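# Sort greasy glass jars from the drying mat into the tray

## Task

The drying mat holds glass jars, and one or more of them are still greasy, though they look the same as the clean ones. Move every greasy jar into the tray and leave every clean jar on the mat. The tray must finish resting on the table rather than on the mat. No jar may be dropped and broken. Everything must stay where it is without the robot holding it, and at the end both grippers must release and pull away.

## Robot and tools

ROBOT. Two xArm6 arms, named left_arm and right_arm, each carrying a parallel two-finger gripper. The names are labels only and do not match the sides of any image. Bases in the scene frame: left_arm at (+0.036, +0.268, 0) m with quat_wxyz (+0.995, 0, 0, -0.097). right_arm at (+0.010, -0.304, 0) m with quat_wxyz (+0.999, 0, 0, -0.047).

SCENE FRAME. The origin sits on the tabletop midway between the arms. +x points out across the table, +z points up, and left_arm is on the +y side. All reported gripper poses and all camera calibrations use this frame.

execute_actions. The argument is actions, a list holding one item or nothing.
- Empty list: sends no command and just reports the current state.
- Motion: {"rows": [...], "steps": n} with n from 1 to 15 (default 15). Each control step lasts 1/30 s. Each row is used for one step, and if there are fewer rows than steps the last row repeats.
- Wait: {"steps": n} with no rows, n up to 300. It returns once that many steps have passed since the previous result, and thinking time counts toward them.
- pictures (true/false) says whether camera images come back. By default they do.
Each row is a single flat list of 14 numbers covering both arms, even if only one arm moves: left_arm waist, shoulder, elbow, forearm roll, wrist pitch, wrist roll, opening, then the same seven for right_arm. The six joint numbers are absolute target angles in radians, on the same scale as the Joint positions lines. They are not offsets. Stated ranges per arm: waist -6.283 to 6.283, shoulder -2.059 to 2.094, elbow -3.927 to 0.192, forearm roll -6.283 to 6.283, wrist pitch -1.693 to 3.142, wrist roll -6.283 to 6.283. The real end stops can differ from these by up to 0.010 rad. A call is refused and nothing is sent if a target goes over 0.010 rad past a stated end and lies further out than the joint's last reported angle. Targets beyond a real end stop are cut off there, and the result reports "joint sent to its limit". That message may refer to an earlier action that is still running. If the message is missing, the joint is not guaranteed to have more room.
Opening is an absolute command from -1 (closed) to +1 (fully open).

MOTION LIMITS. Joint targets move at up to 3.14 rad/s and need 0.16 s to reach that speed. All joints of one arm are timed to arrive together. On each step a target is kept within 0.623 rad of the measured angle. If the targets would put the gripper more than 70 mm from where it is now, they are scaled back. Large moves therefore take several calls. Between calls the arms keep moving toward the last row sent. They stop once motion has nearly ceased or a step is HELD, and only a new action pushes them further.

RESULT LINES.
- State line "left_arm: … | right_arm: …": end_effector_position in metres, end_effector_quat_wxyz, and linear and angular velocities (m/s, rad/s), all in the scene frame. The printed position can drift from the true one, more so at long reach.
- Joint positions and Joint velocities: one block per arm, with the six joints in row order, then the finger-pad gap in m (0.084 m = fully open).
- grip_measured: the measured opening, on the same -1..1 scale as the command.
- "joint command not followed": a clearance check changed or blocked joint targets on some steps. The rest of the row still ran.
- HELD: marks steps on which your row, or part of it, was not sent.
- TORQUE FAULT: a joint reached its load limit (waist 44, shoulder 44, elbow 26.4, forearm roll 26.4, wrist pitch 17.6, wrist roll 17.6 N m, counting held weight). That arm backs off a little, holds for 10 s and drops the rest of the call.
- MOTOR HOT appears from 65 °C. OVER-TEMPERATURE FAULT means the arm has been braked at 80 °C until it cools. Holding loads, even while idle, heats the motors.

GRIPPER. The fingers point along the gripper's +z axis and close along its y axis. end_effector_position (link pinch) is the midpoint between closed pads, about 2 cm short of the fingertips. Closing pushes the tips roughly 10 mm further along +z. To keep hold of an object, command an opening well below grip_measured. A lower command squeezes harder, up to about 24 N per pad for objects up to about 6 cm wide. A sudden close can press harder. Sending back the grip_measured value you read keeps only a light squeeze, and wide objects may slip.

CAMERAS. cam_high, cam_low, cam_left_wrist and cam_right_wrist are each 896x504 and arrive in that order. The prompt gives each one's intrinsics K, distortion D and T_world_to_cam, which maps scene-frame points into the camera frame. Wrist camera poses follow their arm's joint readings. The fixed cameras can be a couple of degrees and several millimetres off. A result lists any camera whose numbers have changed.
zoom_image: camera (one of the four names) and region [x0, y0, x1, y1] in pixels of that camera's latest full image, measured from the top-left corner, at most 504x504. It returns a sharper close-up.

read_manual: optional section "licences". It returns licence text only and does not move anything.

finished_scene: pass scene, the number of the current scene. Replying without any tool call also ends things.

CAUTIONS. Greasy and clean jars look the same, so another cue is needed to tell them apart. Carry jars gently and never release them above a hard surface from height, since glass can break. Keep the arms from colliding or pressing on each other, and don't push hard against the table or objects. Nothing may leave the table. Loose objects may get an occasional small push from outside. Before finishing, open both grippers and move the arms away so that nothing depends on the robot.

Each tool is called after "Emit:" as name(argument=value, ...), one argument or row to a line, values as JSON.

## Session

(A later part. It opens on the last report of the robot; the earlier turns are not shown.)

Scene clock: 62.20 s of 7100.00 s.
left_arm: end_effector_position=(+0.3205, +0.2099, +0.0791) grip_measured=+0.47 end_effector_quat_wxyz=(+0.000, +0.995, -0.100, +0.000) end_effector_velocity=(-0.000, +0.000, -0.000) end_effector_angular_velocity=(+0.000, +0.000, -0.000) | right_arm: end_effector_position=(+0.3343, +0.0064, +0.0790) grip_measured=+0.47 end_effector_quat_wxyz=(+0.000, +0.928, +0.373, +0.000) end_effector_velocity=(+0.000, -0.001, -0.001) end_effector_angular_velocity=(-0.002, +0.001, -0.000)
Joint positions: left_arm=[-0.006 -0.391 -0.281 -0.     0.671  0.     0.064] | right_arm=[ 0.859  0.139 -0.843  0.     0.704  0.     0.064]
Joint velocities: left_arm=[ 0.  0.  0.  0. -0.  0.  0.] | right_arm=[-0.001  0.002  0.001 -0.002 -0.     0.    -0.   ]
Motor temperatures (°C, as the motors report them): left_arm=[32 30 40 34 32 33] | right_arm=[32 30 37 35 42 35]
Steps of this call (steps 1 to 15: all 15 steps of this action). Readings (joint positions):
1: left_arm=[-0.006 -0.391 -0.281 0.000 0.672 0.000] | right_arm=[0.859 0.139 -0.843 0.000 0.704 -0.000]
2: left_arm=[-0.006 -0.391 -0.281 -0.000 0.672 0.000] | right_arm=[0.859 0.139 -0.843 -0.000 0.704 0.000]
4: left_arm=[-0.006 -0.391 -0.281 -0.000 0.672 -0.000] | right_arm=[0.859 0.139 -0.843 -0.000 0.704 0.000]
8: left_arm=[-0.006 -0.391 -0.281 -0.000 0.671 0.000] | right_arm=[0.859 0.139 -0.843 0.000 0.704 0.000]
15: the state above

Emit:
execute_actions(
  actions=[
    {"rows": [[-0.0064,-0.3909,-0.2806,0,0.6715,0,0.467,0.8589,0.1387,-0.8428,0,0.7041,0,0.468]], "steps": 15},
  ],
  pictures=false,
)

Emit:
execute_actions(
  actions=[
    {"rows": [[-0.0064,-0.3909,-0.2806,0,0.6715,0,0.467,0.8589,0.1387,-0.8428,0,0.7041,0,0.469]], "steps": 15},
  ],
  pictures=false,
)

Emit:
execute_actions(
  actions=[
    {"rows": [[-0.0064,-0.3909,-0.2806,0,0.6715,0,0.467,0.8589,0.1387,-0.8428,0,0.7041,0,0.470]], "steps": 15},
  ],
  pictures=false,
)

Emit:
execute_actions(
  actions=[
    {"rows": [[-0.0064,-0.3909,-0.2806,0,0.6715,0,0.467,0.8589,0.1387,-0.8428,0,0.7041,0,0.471]], "steps": 15},
  ],
  pictures=false,
)

Emit:
execute_actions(
  actions=[
    {"rows": [[-0.0064,-0.3909,-0.2806,0,0.6715,0,0.467,0.8589,0.1387,-0.8428,0,0.7041,0,0.472]], "steps": 15},
  ],
  pictures=false,
)

Emit:
execute_actions(
  actions=[
    {"rows": [[-0.0064,-0.3909,-0.2806,0,0.6715,0,0.467,0.8589,0.1387,-0.8428,0,0.7041,0,0.473]], "steps": 15},
  ],
  pictures=false,
)

Emit:
execute_actions(
  actions=[
    {"rows": [[-0.0064,-0.3909,-0.2806,0,0.6715,0,0.467,0.8589,0.1387,-0.8428,0,0.7041,0,0.474]], "steps": 15},
  ],
  pictures=false,
)

Emit:
execute_actions(
  actions=[
    {"rows": [[-0.0064,-0.3909,-0.2806,0,0.6715,0,0.467,0.8589,0.1387,-0.8428,0,0.7041,0,0.475]], "steps": 15},
  ],
)

Scene clock: 70.83 s of 7100.00 s.
left_arm: end_effector_position=(+0.3205, +0.2099, +0.0790) grip_measured=+0.47 end_effector_quat_wxyz=(+0.000, +0.995, -0.100, +0.000) end_effector_velocity=(-0.000, +0.000, -0.000) end_effector_angular_velocity=(+0.000, +0.000, +0.000) | right_arm: end_effector_position=(+0.3343, +0.0064, +0.0790) grip_measured=+0.47 end_effector_quat_wxyz=(+0.000, +0.928, +0.373, +0.000) end_effector_velocity=(-0.001, -0.000, -0.001) end_effector_angular_velocity=(-0.001, +0.002, +0.001)
Joint positions: left_arm=[-0.006 -0.391 -0.281  0.     0.671 -0.     0.064] | right_arm=[ 0.859  0.139 -0.843 -0.     0.704 -0.     0.064]
Joint velocities: left_arm=[ 0.     0.001 -0.    -0.    -0.    -0.    -0.   ] | right_arm=[ 0.001  0.001  0.001  0.001  0.001 -0.001  0.   ]
Motor temperatures (°C, as the motors report them): left_arm=[32 30 39 34 32 33] | right_arm=[32 30 37 35 42 35]
Steps of this call (steps 1 to 15: the robot went on to your last target; steps 16 to 90: nothing new was sent; then 5.13 s passed at rest; steps 91 to 105: all 15 steps of this action). Readings (joint positions):
91: left_arm=[-0.006 -0.391 -0.281 0.000 0.671 -0.000] | right_arm=[0.859 0.139 -0.843 -0.000 0.704 0.000]
92: left_arm=[-0.006 -0.391 -0.281 -0.000 0.671 0.000] | right_arm=[0.859 0.139 -0.843 0.000 0.704 0.000]
94: left_arm=[-0.006 -0.391 -0.281 0.000 0.671 -0.000] | right_arm=[0.859 0.139 -0.843 0.000 0.704 0.000]
98: left_arm=[-0.006 -0.391 -0.281 0.000 0.671 -0.000] | right_arm=[0.859 0.139 -0.843 -0.000 0.704 0.000]
105: the state above

Scene clock: 71.33 s of 7100.00 s.
left_arm: end_effector_position=(+0.3205, +0.2099, +0.0790) grip_measured=+0.47 end_effector_quat_wxyz=(+0.000, +0.995, -0.100, +0.000) end_effector_velocity=(+0.000, -0.000, +0.000) end_effector_angular_velocity=(-0.000, -0.000, +0.000) | right_arm: end_effector_position=(+0.3343, +0.0064, +0.0790) grip_measured=+0.47 end_effector_quat_wxyz=(+0.000, +0.928, +0.373, +0.000) end_effector_velocity=(-0.000, -0.000, -0.001) end_effector_angular_velocity=(-0.001, +0.000, -0.002)
Joint positions: left_arm=[-0.006 -0.391 -0.281  0.     0.671 -0.     0.064] | right_arm=[ 0.859  0.139 -0.843 -0.     0.704 -0.     0.064]
Joint velocities: left_arm=[-0. -0.  0. -0.  0. -0.  0.] | right_arm=[-0.     0.001 -0.    -0.001 -0.     0.002  0.   ]
Motor temperatures (°C, as the motors report them): left_arm=[32 30 39 34 32 33] | right_arm=[32 30 37 35 42 35]
Steps of this call (steps 1 to 15: all 15 steps of this action). Readings (joint positions):
1: left_arm=[-0.006 -0.391 -0.281 0.000 0.671 -0.000] | right_arm=[0.859 0.139 -0.843 0.000 0.704 0.000]
2: left_arm=[-0.006 -0.391 -0.281 -0.000 0.671 -0.000] | right_arm=[0.859 0.139 -0.843 0.000 0.704 0.000]
4: left_arm=[-0.006 -0.391 -0.281 -0.000 0.671 -0.000] | right_arm=[0.859 0.139 -0.843 -0.000 0.704 0.000]
8: left_arm=[-0.006 -0.391 -0.281 0.000 0.671 0.000] | right_arm=[0.859 0.139 -0.843 -0.000 0.704 0.000]
15: the state above

Scene clock: 71.83 s of 7100.00 s.
left_arm: end_effector_position=(+0.3205, +0.2099, +0.0790) grip_measured=+0.47 end_effector_quat_wxyz=(+0.000, +0.995, -0.100, +0.000) end_effector_velocity=(+0.000, -0.000, +0.000) end_effector_angular_velocity=(-0.000, -0.001, -0.000) | right_arm: end_effector_position=(+0.3343, +0.0064, +0.0790) grip_measured=+0.47 end_effector_quat_wxyz=(+0.000, +0.928, +0.373, +0.000) end_effector_velocity=(-0.000, -0.000, -0.000) end_effector_angular_velocity=(+0.001, +0.002, -0.003)
Joint positions: left_arm=[-0.006 -0.391 -0.281  0.     0.671  0.     0.064] | right_arm=[ 0.859  0.139 -0.843 -0.     0.704  0.     0.064]
Joint velocities: left_arm=[-0.001 -0.001  0.    -0.     0.    -0.     0.   ] | right_arm=[-0.001  0.     0.     0.002  0.     0.     0.   ]
Motor temperatures (°C, as the motors report them): left_arm=[32 30 39 34 32 33] | right_arm=[32 30 37 35 42 35]
Steps of this call (steps 1 to 15: all 15 steps of this action). Readings (joint positions):
1: left_arm=[-0.006 -0.391 -0.281 0.000 0.671 -0.000] | right_arm=[0.859 0.139 -0.843 0.000 0.704 -0.000]
2: left_arm=[-0.006 -0.391 -0.281 -0.000 0.671 -0.000] | right_arm=[0.859 0.139 -0.843 -0.000 0.704 -0.000]
4: left_arm=[-0.006 -0.391 -0.281 0.000 0.671 -0.000] | right_arm=[0.859 0.139 -0.843 -0.000 0.704 0.000]
8: left_arm=[-0.006 -0.391 -0.281 -0.000 0.671 -0.000] | right_arm=[0.859 0.139 -0.843 -0.000 0.704 -0.000]
15: the state above

Scene clock: 72.33 s of 7100.00 s.
left_arm: end_effector_position=(+0.3205, +0.2099, +0.0790) grip_measured=+0.47 end_effector_quat_wxyz=(+0.000, +0.995, -0.100, +0.000) end_effector_velocity=(+0.000, +0.000, +0.000) end_effector_angular_velocity=(+0.000, -0.000, +0.001) | right_arm: end_effector_position=(+0.3344, +0.0065, +0.0791) grip_measured=+0.47 end_effector_quat_wxyz=(-0.000, +0.928, +0.373, +0.000) end_effector_velocity=(+0.000, +0.000, +0.000) end_effector_angular_velocity=(+0.001, +0.000, -0.003)
Joint positions: left_arm=[-0.006 -0.391 -0.281 -0.     0.671  0.     0.064] | right_arm=[ 0.859  0.139 -0.843 -0.     0.704 -0.     0.064]
Joint velocities: left_arm=[ 0.001 -0.     0.     0.    -0.     0.     0.   ] | right_arm=[-0.     0.001 -0.001  0.001 -0.     0.001  0.   ]
Motor temperatures (°C, as the motors report them): left_arm=[32 30 39 34 32 33] | right_arm=[32 30 37 35 42 35]
Steps of this call (steps 1 to 15: all 15 steps of this action). Readings (joint positions):
1: left_arm=[-0.006 -0.391 -0.281 0.000 0.671 -0.000] | right_arm=[0.859 0.139 -0.843 0.000 0.704 0.000]
2: left_arm=[-0.006 -0.391 -0.281 0.000 0.671 0.000] | right_arm=[0.859 0.139 -0.843 0.000 0.704 -0.000]
4: left_arm=[-0.006 -0.391 -0.281 -0.000 0.671 0.000] | right_arm=[0.859 0.139 -0.843 0.000 0.704 -0.000]
8: left_arm=[-0.006 -0.391 -0.281 -0.000 0.671 -0.000] | right_arm=[0.859 0.139 -0.843 0.000 0.704 -0.000]
15: the state above

Scene clock: 72.83 s of 7100.00 s.
left_arm: end_effector_position=(+0.3205, +0.2099, +0.0790) grip_measured=+0.47 end_effector_quat_wxyz=(+0.000, +0.995, -0.100, +0.000) end_effector_velocity=(+0.000, +0.000, +0.000) end_effector_angular_velocity=(+0.000, -0.000, +0.002) | right_arm: end_effector_position=(+0.3344, +0.0065, +0.0791) grip_measured=+0.47 end_effector_quat_wxyz=(-0.000, +0.928, +0.373, +0.000) end_effector_velocity=(+0.001, +0.000, +0.000) end_effector_angular_velocity=(+0.001, -0.000, +0.000)
Joint positions: left_arm=[-0.006 -0.391 -0.281 -0.     0.671 -0.     0.064] | right_arm=[ 0.859  0.139 -0.843 -0.     0.704  0.     0.064]
Joint velocities: left_arm=[ 0.    -0.     0.     0.    -0.    -0.002  0.   ] | right_arm=[-0.     0.001 -0.002  0.     0.    -0.001 -0.   ]
Motor temperatures (°C, as the motors report them): left_arm=[32 30 39 34 32 33] | right_arm=[32 30 37 35 42 35]
Steps of this call (steps 1 to 15: all 15 steps of this action). Readings (joint positions):
1: left_arm=[-0.006 -0.391 -0.281 -0.000 0.671 -0.000] | right_arm=[0.859 0.139 -0.843 -0.000 0.704 -0.000]
2: left_arm=[-0.006 -0.391 -0.281 -0.000 0.671 0.000] | right_arm=[0.859 0.139 -0.843 -0.000 0.704 0.000]
4: left_arm=[-0.006 -0.391 -0.281 0.000 0.671 -0.000] | right_arm=[0.859 0.139 -0.843 0.000 0.704 0.000]
8: left_arm=[-0.006 -0.391 -0.281 -0.000 0.671 0.000] | right_arm=[0.859 0.139 -0.843 -0.000 0.704 0.000]
15: the state above

Scene clock: 73.33 s of 7100.00 s.
left_arm: end_effector_position=(+0.3205, +0.2099, +0.0790) grip_measured=+0.47 end_effector_quat_wxyz=(+0.000, +0.995, -0.100, +0.000) end_effector_velocity=(+0.000, -0.000, +0.000) end_effector_angular_velocity=(-0.000, -0.001, -0.001) | right_arm: end_effector_position=(+0.3344, +0.0065, +0.0790) grip_measured=+0.47 end_effector_quat_wxyz=(-0.000, +0.928, +0.373, +0.000) end_effector_velocity=(+0.000, +0.001, +0.001) end_effector_angular_velocity=(+0.002, -0.001, +0.001)
Joint positions: left_arm=[-0.006 -0.391 -0.281 -0.     0.671 -0.     0.064] | right_arm=[ 0.859  0.139 -0.843 -0.     0.704 -0.     0.064]
Joint velocities: left_arm=[-0.    -0.001 -0.    -0.     0.     0.001 -0.   ] | right_arm=[ 0.    -0.001 -0.001  0.    -0.    -0.002  0.   ]
Motor temperatures (°C, as the motors report them): left_arm=[32 30 39 34 32 33] | right_arm=[32 30 37 35 42 35]
Steps of this call (steps 1 to 15: all 15 steps of this action). Readings (joint positions):
1: left_arm=[-0.006 -0.391 -0.281 0.000 0.671 -0.000] | right_arm=[0.859 0.139 -0.843 -0.000 0.704 -0.000]
2: left_arm=[-0.006 -0.391 -0.281 -0.000 0.671 -0.000] | right_arm=[0.859 0.139 -0.843 -0.000 0.704 -0.000]
4: left_arm=[-0.006 -0.391 -0.281 0.000 0.671 0.000] | right_arm=[0.859 0.139 -0.843 -0.000 0.704 0.000]
8: left_arm=[-0.006 -0.391 -0.281 -0.000 0.671 0.000] | right_arm=[0.859 0.139 -0.843 -0.000 0.704 0.000]
15: the state above

Scene clock: 73.83 s of 7100.00 s.
left_arm: end_effector_position=(+0.3205, +0.2099, +0.0790) grip_measured=+0.47 end_effector_quat_wxyz=(+0.000, +0.995, -0.100, +0.000) end_effector_velocity=(+0.000, +0.000, +0.000) end_effector_angular_velocity=(-0.000, -0.000, -0.000) | right_arm: end_effector_position=(+0.3343, +0.0064, +0.0790) grip_measured=+0.47 end_effector_quat_wxyz=(+0.000, +0.928, +0.373, -0.000) end_effector_velocity=(+0.000, +0.001, +0.001) end_effector_angular_velocity=(+0.001, -0.001, -0.001)
Joint positions: left_arm=[-0.006 -0.391 -0.281 -0.     0.671  0.     0.064] | right_arm=[ 0.859  0.139 -0.843  0.     0.704  0.     0.064]
Joint velocities: left_arm=[ 0. -0.  0.  0. -0.  0.  0.] | right_arm=[ 0.001 -0.001 -0.001  0.001 -0.     0.001 -0.   ]
Motor temperatures (°C, as the motors report them): left_arm=[32 30 39 34 32 33] | right_arm=[32 30 37 35 42 35]
Steps of this call (steps 1 to 15: all 15 steps of this action). Readings (joint positions):
1: left_arm=[-0.006 -0.391 -0.281 -0.000 0.671 0.000] | right_arm=[0.859 0.139 -0.843 -0.000 0.704 0.000]
2: left_arm=[-0.006 -0.391 -0.281 -0.000 0.671 0.000] | right_arm=[0.859 0.139 -0.843 0.000 0.704 0.000]
4: left_arm=[-0.006 -0.391 -0.281 -0.000 0.671 0.000] | right_arm=[0.859 0.139 -0.843 -0.000 0.704 -0.000]
8: left_arm=[-0.006 -0.391 -0.281 0.000 0.671 0.000] | right_arm=[0.859 0.139 -0.843 0.000 0.704 -0.000]
15: the state above

Scene clock: 74.33 s of 7100.00 s.
left_arm: end_effector_position=(+0.3205, +0.2099, +0.0790) grip_measured=+0.47 end_effector_quat_wxyz=(+0.000, +0.995, -0.100, +0.000) end_effector_velocity=(-0.000, -0.000, -0.000) end_effector_angular_velocity=(+0.000, +0.001, -0.002) | right_arm: end_effector_position=(+0.3343, +0.0064, +0.0790) grip_measured=+0.47 end_effector_quat_wxyz=(+0.000, +0.928, +0.373, -0.000) end_effector_velocity=(+0.000, +0.000, +0.001) end_effector_angular_velocity=(+0.002, -0.001, -0.001)
Joint positions: left_arm=[-0.006 -0.391 -0.281 -0.     0.671 -0.     0.064] | right_arm=[ 0.859  0.139 -0.843  0.     0.704 -0.     0.064]
Joint velocities: left_arm=[-0.001  0.     0.     0.     0.     0.     0.   ] | right_arm=[ 0.    -0.002  0.     0.001 -0.001  0.001 -0.   ]
Motor temperatures (°C, as the motors report them): left_arm=[32 30 39 34 32 33] | right_arm=[32 30 37 35 42 35]
Steps of this call (steps 1 to 15: all 15 steps of this action). Readings (joint positions):
1: left_arm=[-0.006 -0.391 -0.281 0.000 0.671 0.000] | right_arm=[0.859 0.139 -0.843 0.000 0.704 0.000]
2: left_arm=[-0.006 -0.391 -0.281 -0.000 0.671 0.000] | right_arm=[0.859 0.139 -0.843 0.000 0.704 0.000]
4: left_arm=[-0.006 -0.391 -0.281 -0.000 0.671 0.000] | right_arm=[0.859 0.139 -0.843 0.000 0.704 -0.000]
8: left_arm=[-0.006 -0.391 -0.281 -0.000 0.671 0.000] | right_arm=[0.859 0.139 -0.843 0.000 0.704 -0.000]
15: the state above
camera_calibration (this result's frames):
cam_left_wrist: T_world_to_cam=[[-0.221927, -0.974934, -0.0158601, 0.311635], [-0.974982, 0.221668, 0.0165534, 0.329939], [-0.0126228, 0.019137, -0.999737, 0.214819], [0, 0, 0, 1]] pos_world=[0.393556, 0.226576, 0.214244]
cam_right_wrist: T_world_to_cam=[[0.698238, -0.715631, 0.0183401, -0.202862], [-0.71551, -0.698469, -0.0136572, 0.315549], [0.0225835, -0.0035866, -0.999739, 0.19913], [0, 0, 0, 1]] pos_world=[0.362927, 0.0759412, 0.207107]

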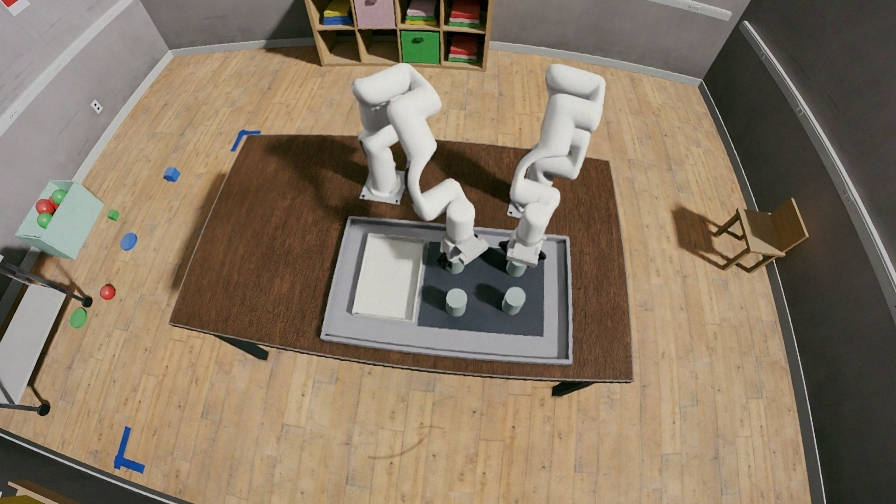

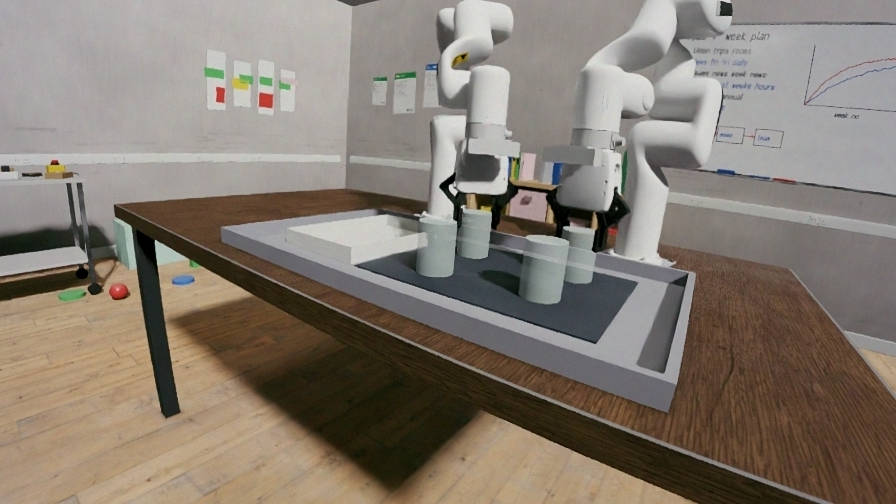

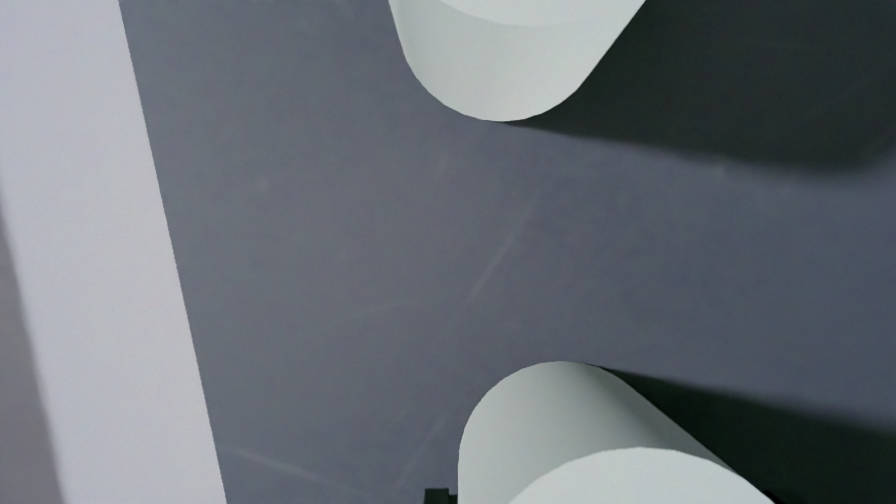

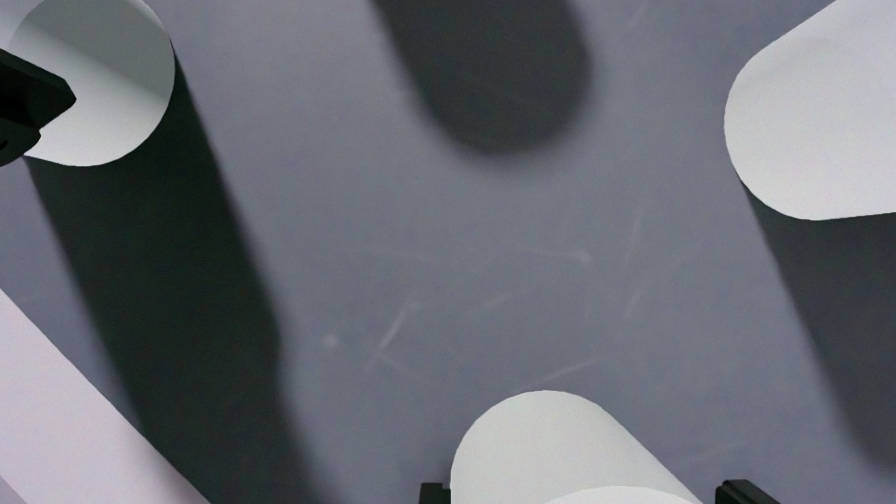

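Emit:
execute_actions(
  actions=[
    {"rows": [[-0.0064,-0.3909,-0.2806,0,0.6715,0,1,0.8589,0.1387,-0.8428,0,0.7041,0,1]], "steps": 12},
  ],
  pictures=false,
)

Emit:
execute_actions(
  actions=[
    {"rows": [[-0.0064,-0.5933,-0.4023,0,0.9956,0,1,0.8589,-0.0079,-0.9290,0,0.9369,0,1]], "steps": 15},
  ],
  pictures=false,
)

Emit:
execute_actions(
  actions=[
    {"steps": 15},
  ],
)

Emit:
execute_actions(
  actions=[
    {"rows": [[0.0287,-0.0894,-0.8374,0,0.9268,0,1,0.6976,0.3903,-1.4551,0,1.0648,0,1]], "steps": 15},
  ],
  pictures=false,
)

Emit:
execute_actions(
  actions=[
    {"steps": 20},
  ],
)

Scene clock: 93.73 s of 7100.00 s.
left_arm: end_effector_position=(+0.3205, +0.2099, +0.0790) grip_measured=+1.00 end_effector_quat_wxyz=(+0.000, +0.995, -0.100, -0.000) end_effector_velocity=(+0.000, +0.000, +0.000) end_effector_angular_velocity=(-0.000, -0.001, +0.000) | right_arm: end_effector_position=(+0.3343, +0.0064, +0.0790) grip_measured=+1.00 end_effector_quat_wxyz=(+0.000, +0.928, +0.373, +0.000) end_effector_velocity=(+0.000, -0.000, -0.000) end_effector_angular_velocity=(-0.001, +0.000, -0.001)
Joint positions: left_arm=[-0.006 -0.391 -0.281  0.     0.672  0.     0.084] | right_arm=[ 0.859  0.139 -0.843 -0.     0.704  0.     0.084]
Joint velocities: left_arm=[ 0. -0. -0.  0. -0.  0.  0.] | right_arm=[-0.001  0.001  0.    -0.001 -0.     0.001  0.   ]
Motor temperatures (°C, as the motors report them): left_arm=[32 30 39 34 32 33] | right_arm=[32 30 37 35 42 35]
Steps of this call (steps 1 to 15: the robot went on to your last target; steps 16 to 90: nothing new was sent; then 16.00 s passed at rest; steps 91 to 102: all 12 steps of this action). Readings (joint positions):
91: left_arm=[-0.006 -0.391 -0.281 0.000 0.672 0.000] | right_arm=[0.859 0.139 -0.843 -0.000 0.704 0.000]
92: left_arm=[-0.006 -0.391 -0.281 0.000 0.672 0.000] | right_arm=[0.859 0.139 -0.843 -0.000 0.704 0.000]
94: left_arm=[-0.006 -0.391 -0.281 0.000 0.672 0.000] | right_arm=[0.859 0.139 -0.843 -0.000 0.704 0.000]
98: left_arm=[-0.006 -0.391 -0.281 0.000 0.672 0.000] | right_arm=[0.859 0.139 -0.843 -0.000 0.704 0.000]
102: the state above

Scene clock: 94.23 s of 7100.00 s.
left_arm: end_effector_position=(+0.3197, +0.2101, +0.1586) grip_measured=+1.00 end_effector_quat_wxyz=(-0.000, +0.995, -0.100, -0.001) end_effector_velocity=(-0.005, +0.001, -0.001) end_effector_angular_velocity=(+0.004, +0.020, -0.001) | right_arm: end_effector_position=(+0.3335, +0.0057, +0.1582) grip_measured=+1.00 end_effector_quat_wxyz=(+0.001, +0.928, +0.373, -0.002) end_effector_velocity=(+0.000, +0.001, +0.003) end_effector_angular_velocity=(-0.001, +0.002, +0.001)
Joint positions: left_arm=[-0.006 -0.592 -0.4    0.     0.994 -0.     0.084] | right_arm=[ 0.859 -0.006 -0.926  0.     0.936 -0.     0.084]
Joint velocities: left_arm=[-0.     0.    -0.003  0.     0.023  0.     0.   ] | right_arm=[ 0.001 -0.001 -0.009  0.001  0.012 -0.001  0.   ]
Motor temperatures (°C, as the motors report them): left_arm=[32 30 39 34 32 33] | right_arm=[32 30 37 35 42 35]
Steps of this call (steps 1 to 15: all 15 steps of this action). Readings (joint positions):
1: left_arm=[-0.006 -0.391 -0.281 0.000 0.672 0.000] | right_arm=[0.859 0.139 -0.843 -0.000 0.704 0.000]
2: left_arm=[-0.006 -0.393 -0.282 0.000 0.677 0.000] | right_arm=[0.859 0.136 -0.844 0.000 0.710 0.000]
4: left_arm=[-0.006 -0.423 -0.298 0.000 0.732 -0.000] | right_arm=[0.859 0.108 -0.858 0.000 0.764 -0.000]
8: left_arm=[-0.006 -0.554 -0.382 -0.000 0.926 0.000] | right_arm=[0.859 0.009 -0.923 -0.000 0.899 0.000]
15: the state above

Scene clock: 94.73 s of 7100.00 s.
left_arm: end_effector_position=(+0.3205, +0.2099, +0.1599) grip_measured=+1.00 end_effector_quat_wxyz=(-0.000, +0.995, -0.100, -0.000) end_effector_velocity=(+0.000, -0.000, +0.000) end_effector_angular_velocity=(-0.000, -0.001, +0.000) | right_arm: end_effector_position=(+0.3343, +0.0064, +0.1599) grip_measured=+1.00 end_effector_quat_wxyz=(+0.000, +0.928, +0.373, -0.000) end_effector_velocity=(+0.000, -0.000, +0.001) end_effector_angular_velocity=(+0.001, -0.001, -0.000)
Joint positions: left_arm=[-0.006 -0.593 -0.402  0.     0.996  0.     0.084] | right_arm=[ 0.859 -0.008 -0.929  0.     0.937 -0.     0.084]
Joint velocities: left_arm=[-0.001 -0.001 -0.001 -0.     0.    -0.001 -0.   ] | right_arm=[-0.    -0.001 -0.    -0.001 -0.     0.     0.   ]
Motor temperatures (°C, as the motors report them): left_arm=[32 30 39 34 32 33] | right_arm=[32 30 37 35 42 35]
Steps of this call (steps 1 to 15: the robot went on to your last target). Readings (joint positions):
1: left_arm=[-0.006 -0.592 -0.400 0.000 0.995 -0.000] | right_arm=[0.859 -0.006 -0.927 0.000 0.937 -0.000]
2: left_arm=[-0.006 -0.592 -0.400 0.000 0.995 -0.000] | right_arm=[0.859 -0.006 -0.927 0.000 0.937 -0.000]
4: left_arm=[-0.006 -0.592 -0.401 0.000 0.995 -0.000] | right_arm=[0.859 -0.007 -0.928 0.000 0.937 0.000]
8: left_arm=[-0.006 -0.593 -0.402 0.000 0.996 0.000] | right_arm=[0.859 -0.007 -0.929 0.000 0.937 0.000]
15: the state above
All arms were judged still, so your last target was given up. Only a new action makes them travel on or press farther. Fingers that are still opening or closing keep moving.
camera_calibration (this result's frames):
cam_left_wrist: T_world_to_cam=[[-0.221932, -0.974933, -0.0158565, 0.312919], [-0.974978, 0.22167, 0.0167375, 0.328543], [-0.0128031, 0.0191743, -0.999734, 0.295781], [0, 0, 0, 1]] pos_world=[0.393556, 0.226576, 0.295165]
cam_right_wrist: T_world_to_cam=[[0.698233, -0.715635, 0.018341, -0.204349], [-0.715515, -0.698465, -0.0136283, 0.316669], [0.0225634, -0.00360751, -0.999739, 0.280098], [0, 0, 0, 1]] pos_world=[0.362945, 0.0759532, 0.288088]

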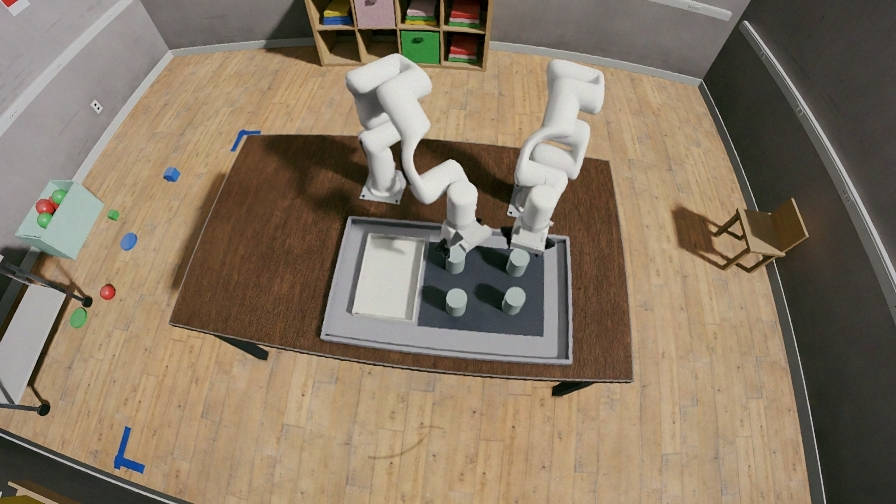

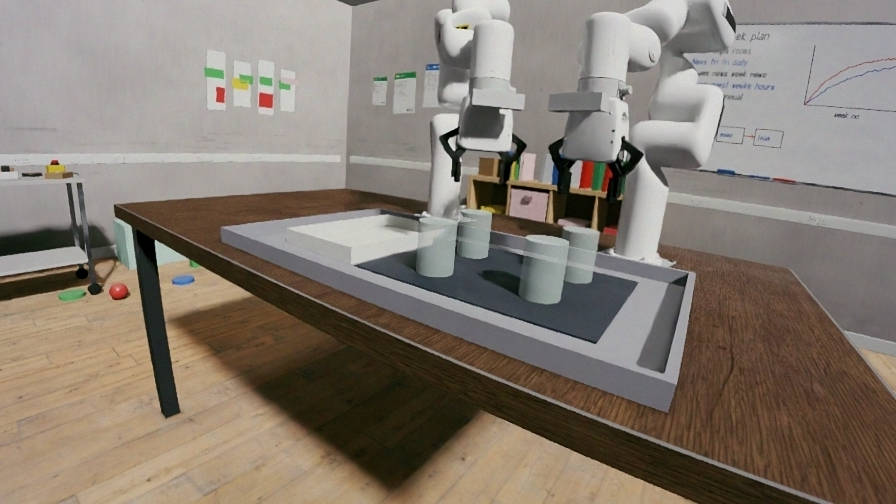

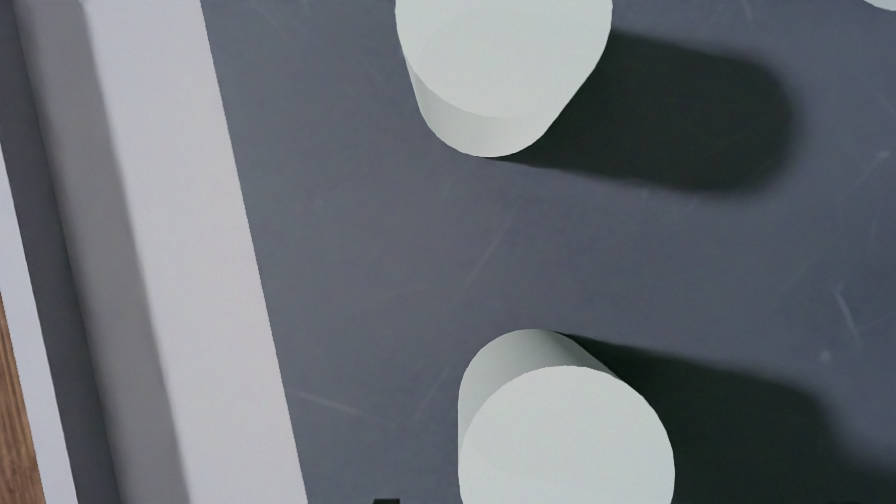

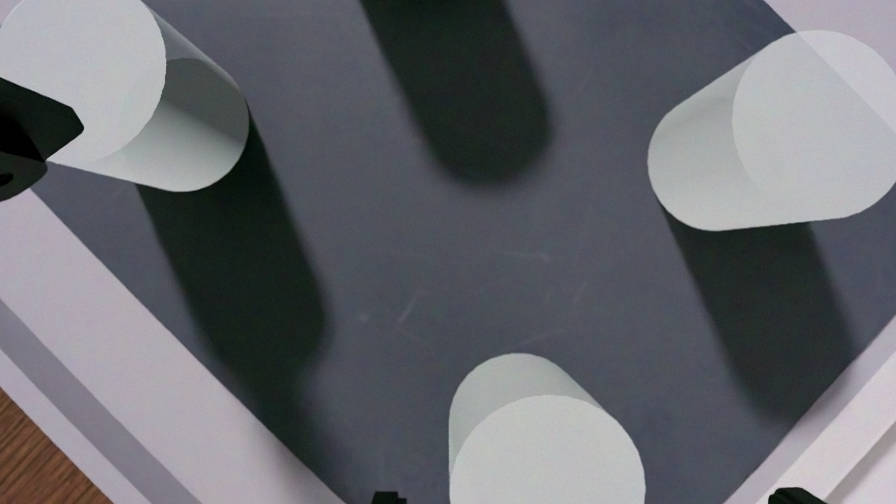

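Scene clock: 95.23 s of 7100.00 s.
left_arm: end_effector_position=(+0.4498, +0.1982, +0.1594) grip_measured=+1.00 end_effector_quat_wxyz=(-0.000, +0.997, -0.083, -0.002) end_effector_velocity=(+0.052, -0.002, -0.014) end_effector_angular_velocity=(+0.001, +0.007, +0.015) | right_arm: end_effector_position=(+0.4751, +0.0187, +0.1595) grip_measured=+1.00 end_effector_quat_wxyz=(+0.000, +0.954, +0.299, -0.001) end_effector_velocity=(+0.089, -0.014, -0.021) end_effector_angular_velocity=(-0.016, +0.024, -0.111)
Joint positions: left_arm=[ 0.028 -0.1   -0.825  0.     0.929  0.     0.084] | right_arm=[ 0.702  0.376 -1.433 -0.     1.059  0.     0.084]
Joint velocities: left_arm=[ 0.015  0.199 -0.171  0.    -0.021 -0.001  0.   ] | right_arm=[-0.11   0.269 -0.337  0.001  0.097  0.001 -0.   ]
Motor temperatures (°C, as the motors report them): left_arm=[32 30 39 34 32 33] | right_arm=[32 30 37 35 42 35]
Steps of this call (steps 1 to 15: all 15 steps of this action). Readings (joint positions):
1: left_arm=[-0.006 -0.593 -0.402 0.000 0.996 -0.000] | right_arm=[0.859 -0.008 -0.929 0.000 0.937 -0.000]
2: left_arm=[-0.006 -0.589 -0.406 0.000 0.994 -0.000] | right_arm=[0.858 -0.005 -0.933 0.000 0.939 -0.000]
4: left_arm=[-0.002 -0.539 -0.449 0.000 0.986 -0.000] | right_arm=[0.843 0.035 -0.984 0.000 0.953 -0.000]
8: left_arm=[0.012 -0.331 -0.631 -0.000 0.958 0.000] | right_arm=[0.782 0.182 -1.181 -0.000 0.997 0.000]
15: the state above

Scene clock: 95.90 s of 7100.00 s.
left_arm: end_effector_position=(+0.4540, +0.1979, +0.1600) grip_measured=+1.00 end_effector_quat_wxyz=(+0.000, +0.997, -0.083, +0.000) end_effector_velocity=(+0.000, +0.000, -0.000) end_effector_angular_velocity=(-0.000, +0.000, +0.002) | right_arm: end_effector_position=(+0.4803, +0.0194, +0.1601) grip_measured=+1.00 end_effector_quat_wxyz=(-0.000, +0.955, +0.297, +0.000) end_effector_velocity=(+0.000, +0.000, +0.000) end_effector_angular_velocity=(+0.000, -0.001, -0.000)
Joint positions: left_arm=[ 0.029 -0.09  -0.837  0.     0.927 -0.     0.084] | right_arm=[ 0.698  0.39  -1.455  0.     1.065 -0.     0.084]
Joint velocities: left_arm=[ 0.001  0.001 -0.001 -0.    -0.    -0.    -0.   ] | right_arm=[ 0.     0.002 -0.002 -0.     0.     0.001  0.   ]
Motor temperatures (°C, as the motors report them): left_arm=[32 30 39 34 32 33] | right_arm=[32 30 37 35 42 35]
Steps of this call (steps 1 to 20: the robot went on to your last target). Readings (joint positions):
1: left_arm=[0.028 -0.095 -0.829 0.000 0.928 0.000] | right_arm=[0.699 0.383 -1.442 -0.000 1.061 0.000]
2: left_arm=[0.028 -0.093 -0.832 0.000 0.928 -0.000] | right_arm=[0.699 0.386 -1.447 -0.000 1.063 0.000]
4: left_arm=[0.029 -0.092 -0.835 0.000 0.927 -0.000] | right_arm=[0.699 0.388 -1.452 0.000 1.064 -0.000]
8: left_arm=[0.029 -0.091 -0.836 0.000 0.927 -0.000] | right_arm=[0.699 0.389 -1.454 0.000 1.065 -0.000]
20: the state above
camera_calibration (this result's frames):
cam_left_wrist: T_world_to_cam=[[-0.187585, -0.98212, -0.0158622, 0.316646], [-0.98216, 0.187326, 0.0164721, 0.471497], [-0.0132062, 0.0186691, -0.999738, 0.298092], [0, 0, 0, 1]] pos_world=[0.52642, 0.217096, 0.29527]
cam_right_wrist: T_world_to_cam=[[0.574302, -0.818438, 0.0183411, -0.235502], [-0.818352, -0.574551, -0.0138443, 0.477189], [0.0218686, -0.00705866, -0.999736, 0.277402], [0, 0, 0, 1]] pos_world=[0.519691, 0.0833838, 0.288255]

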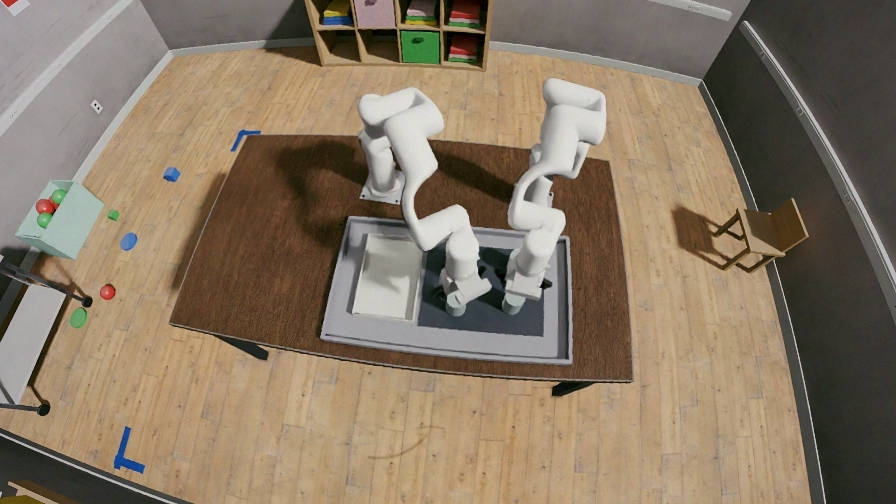

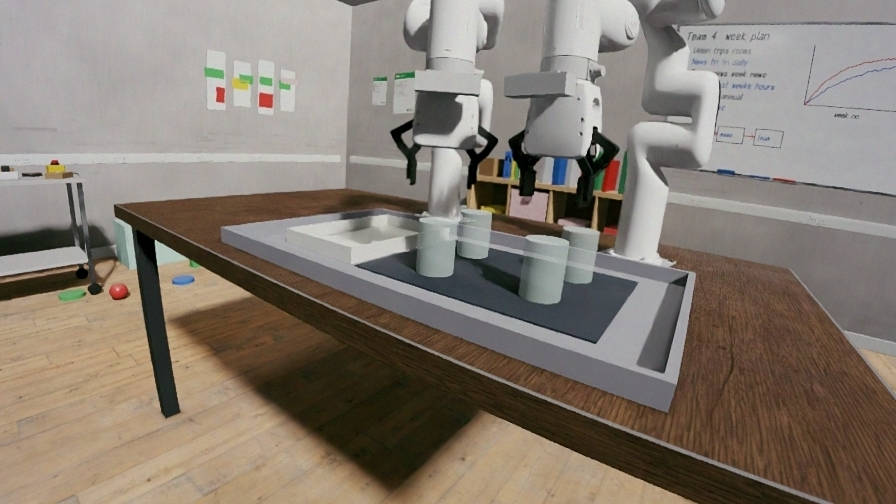

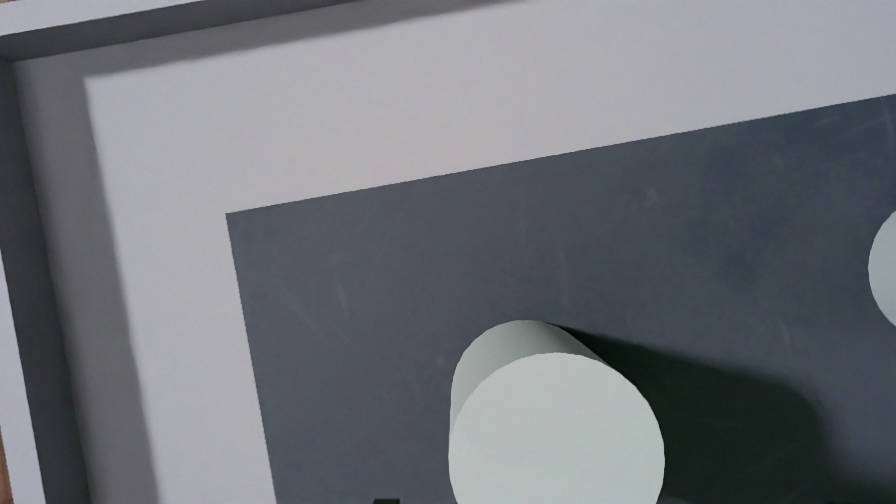

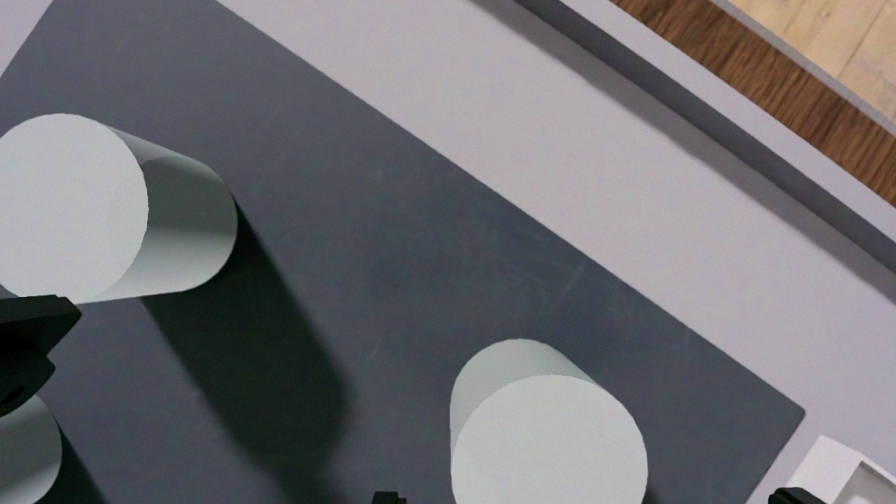

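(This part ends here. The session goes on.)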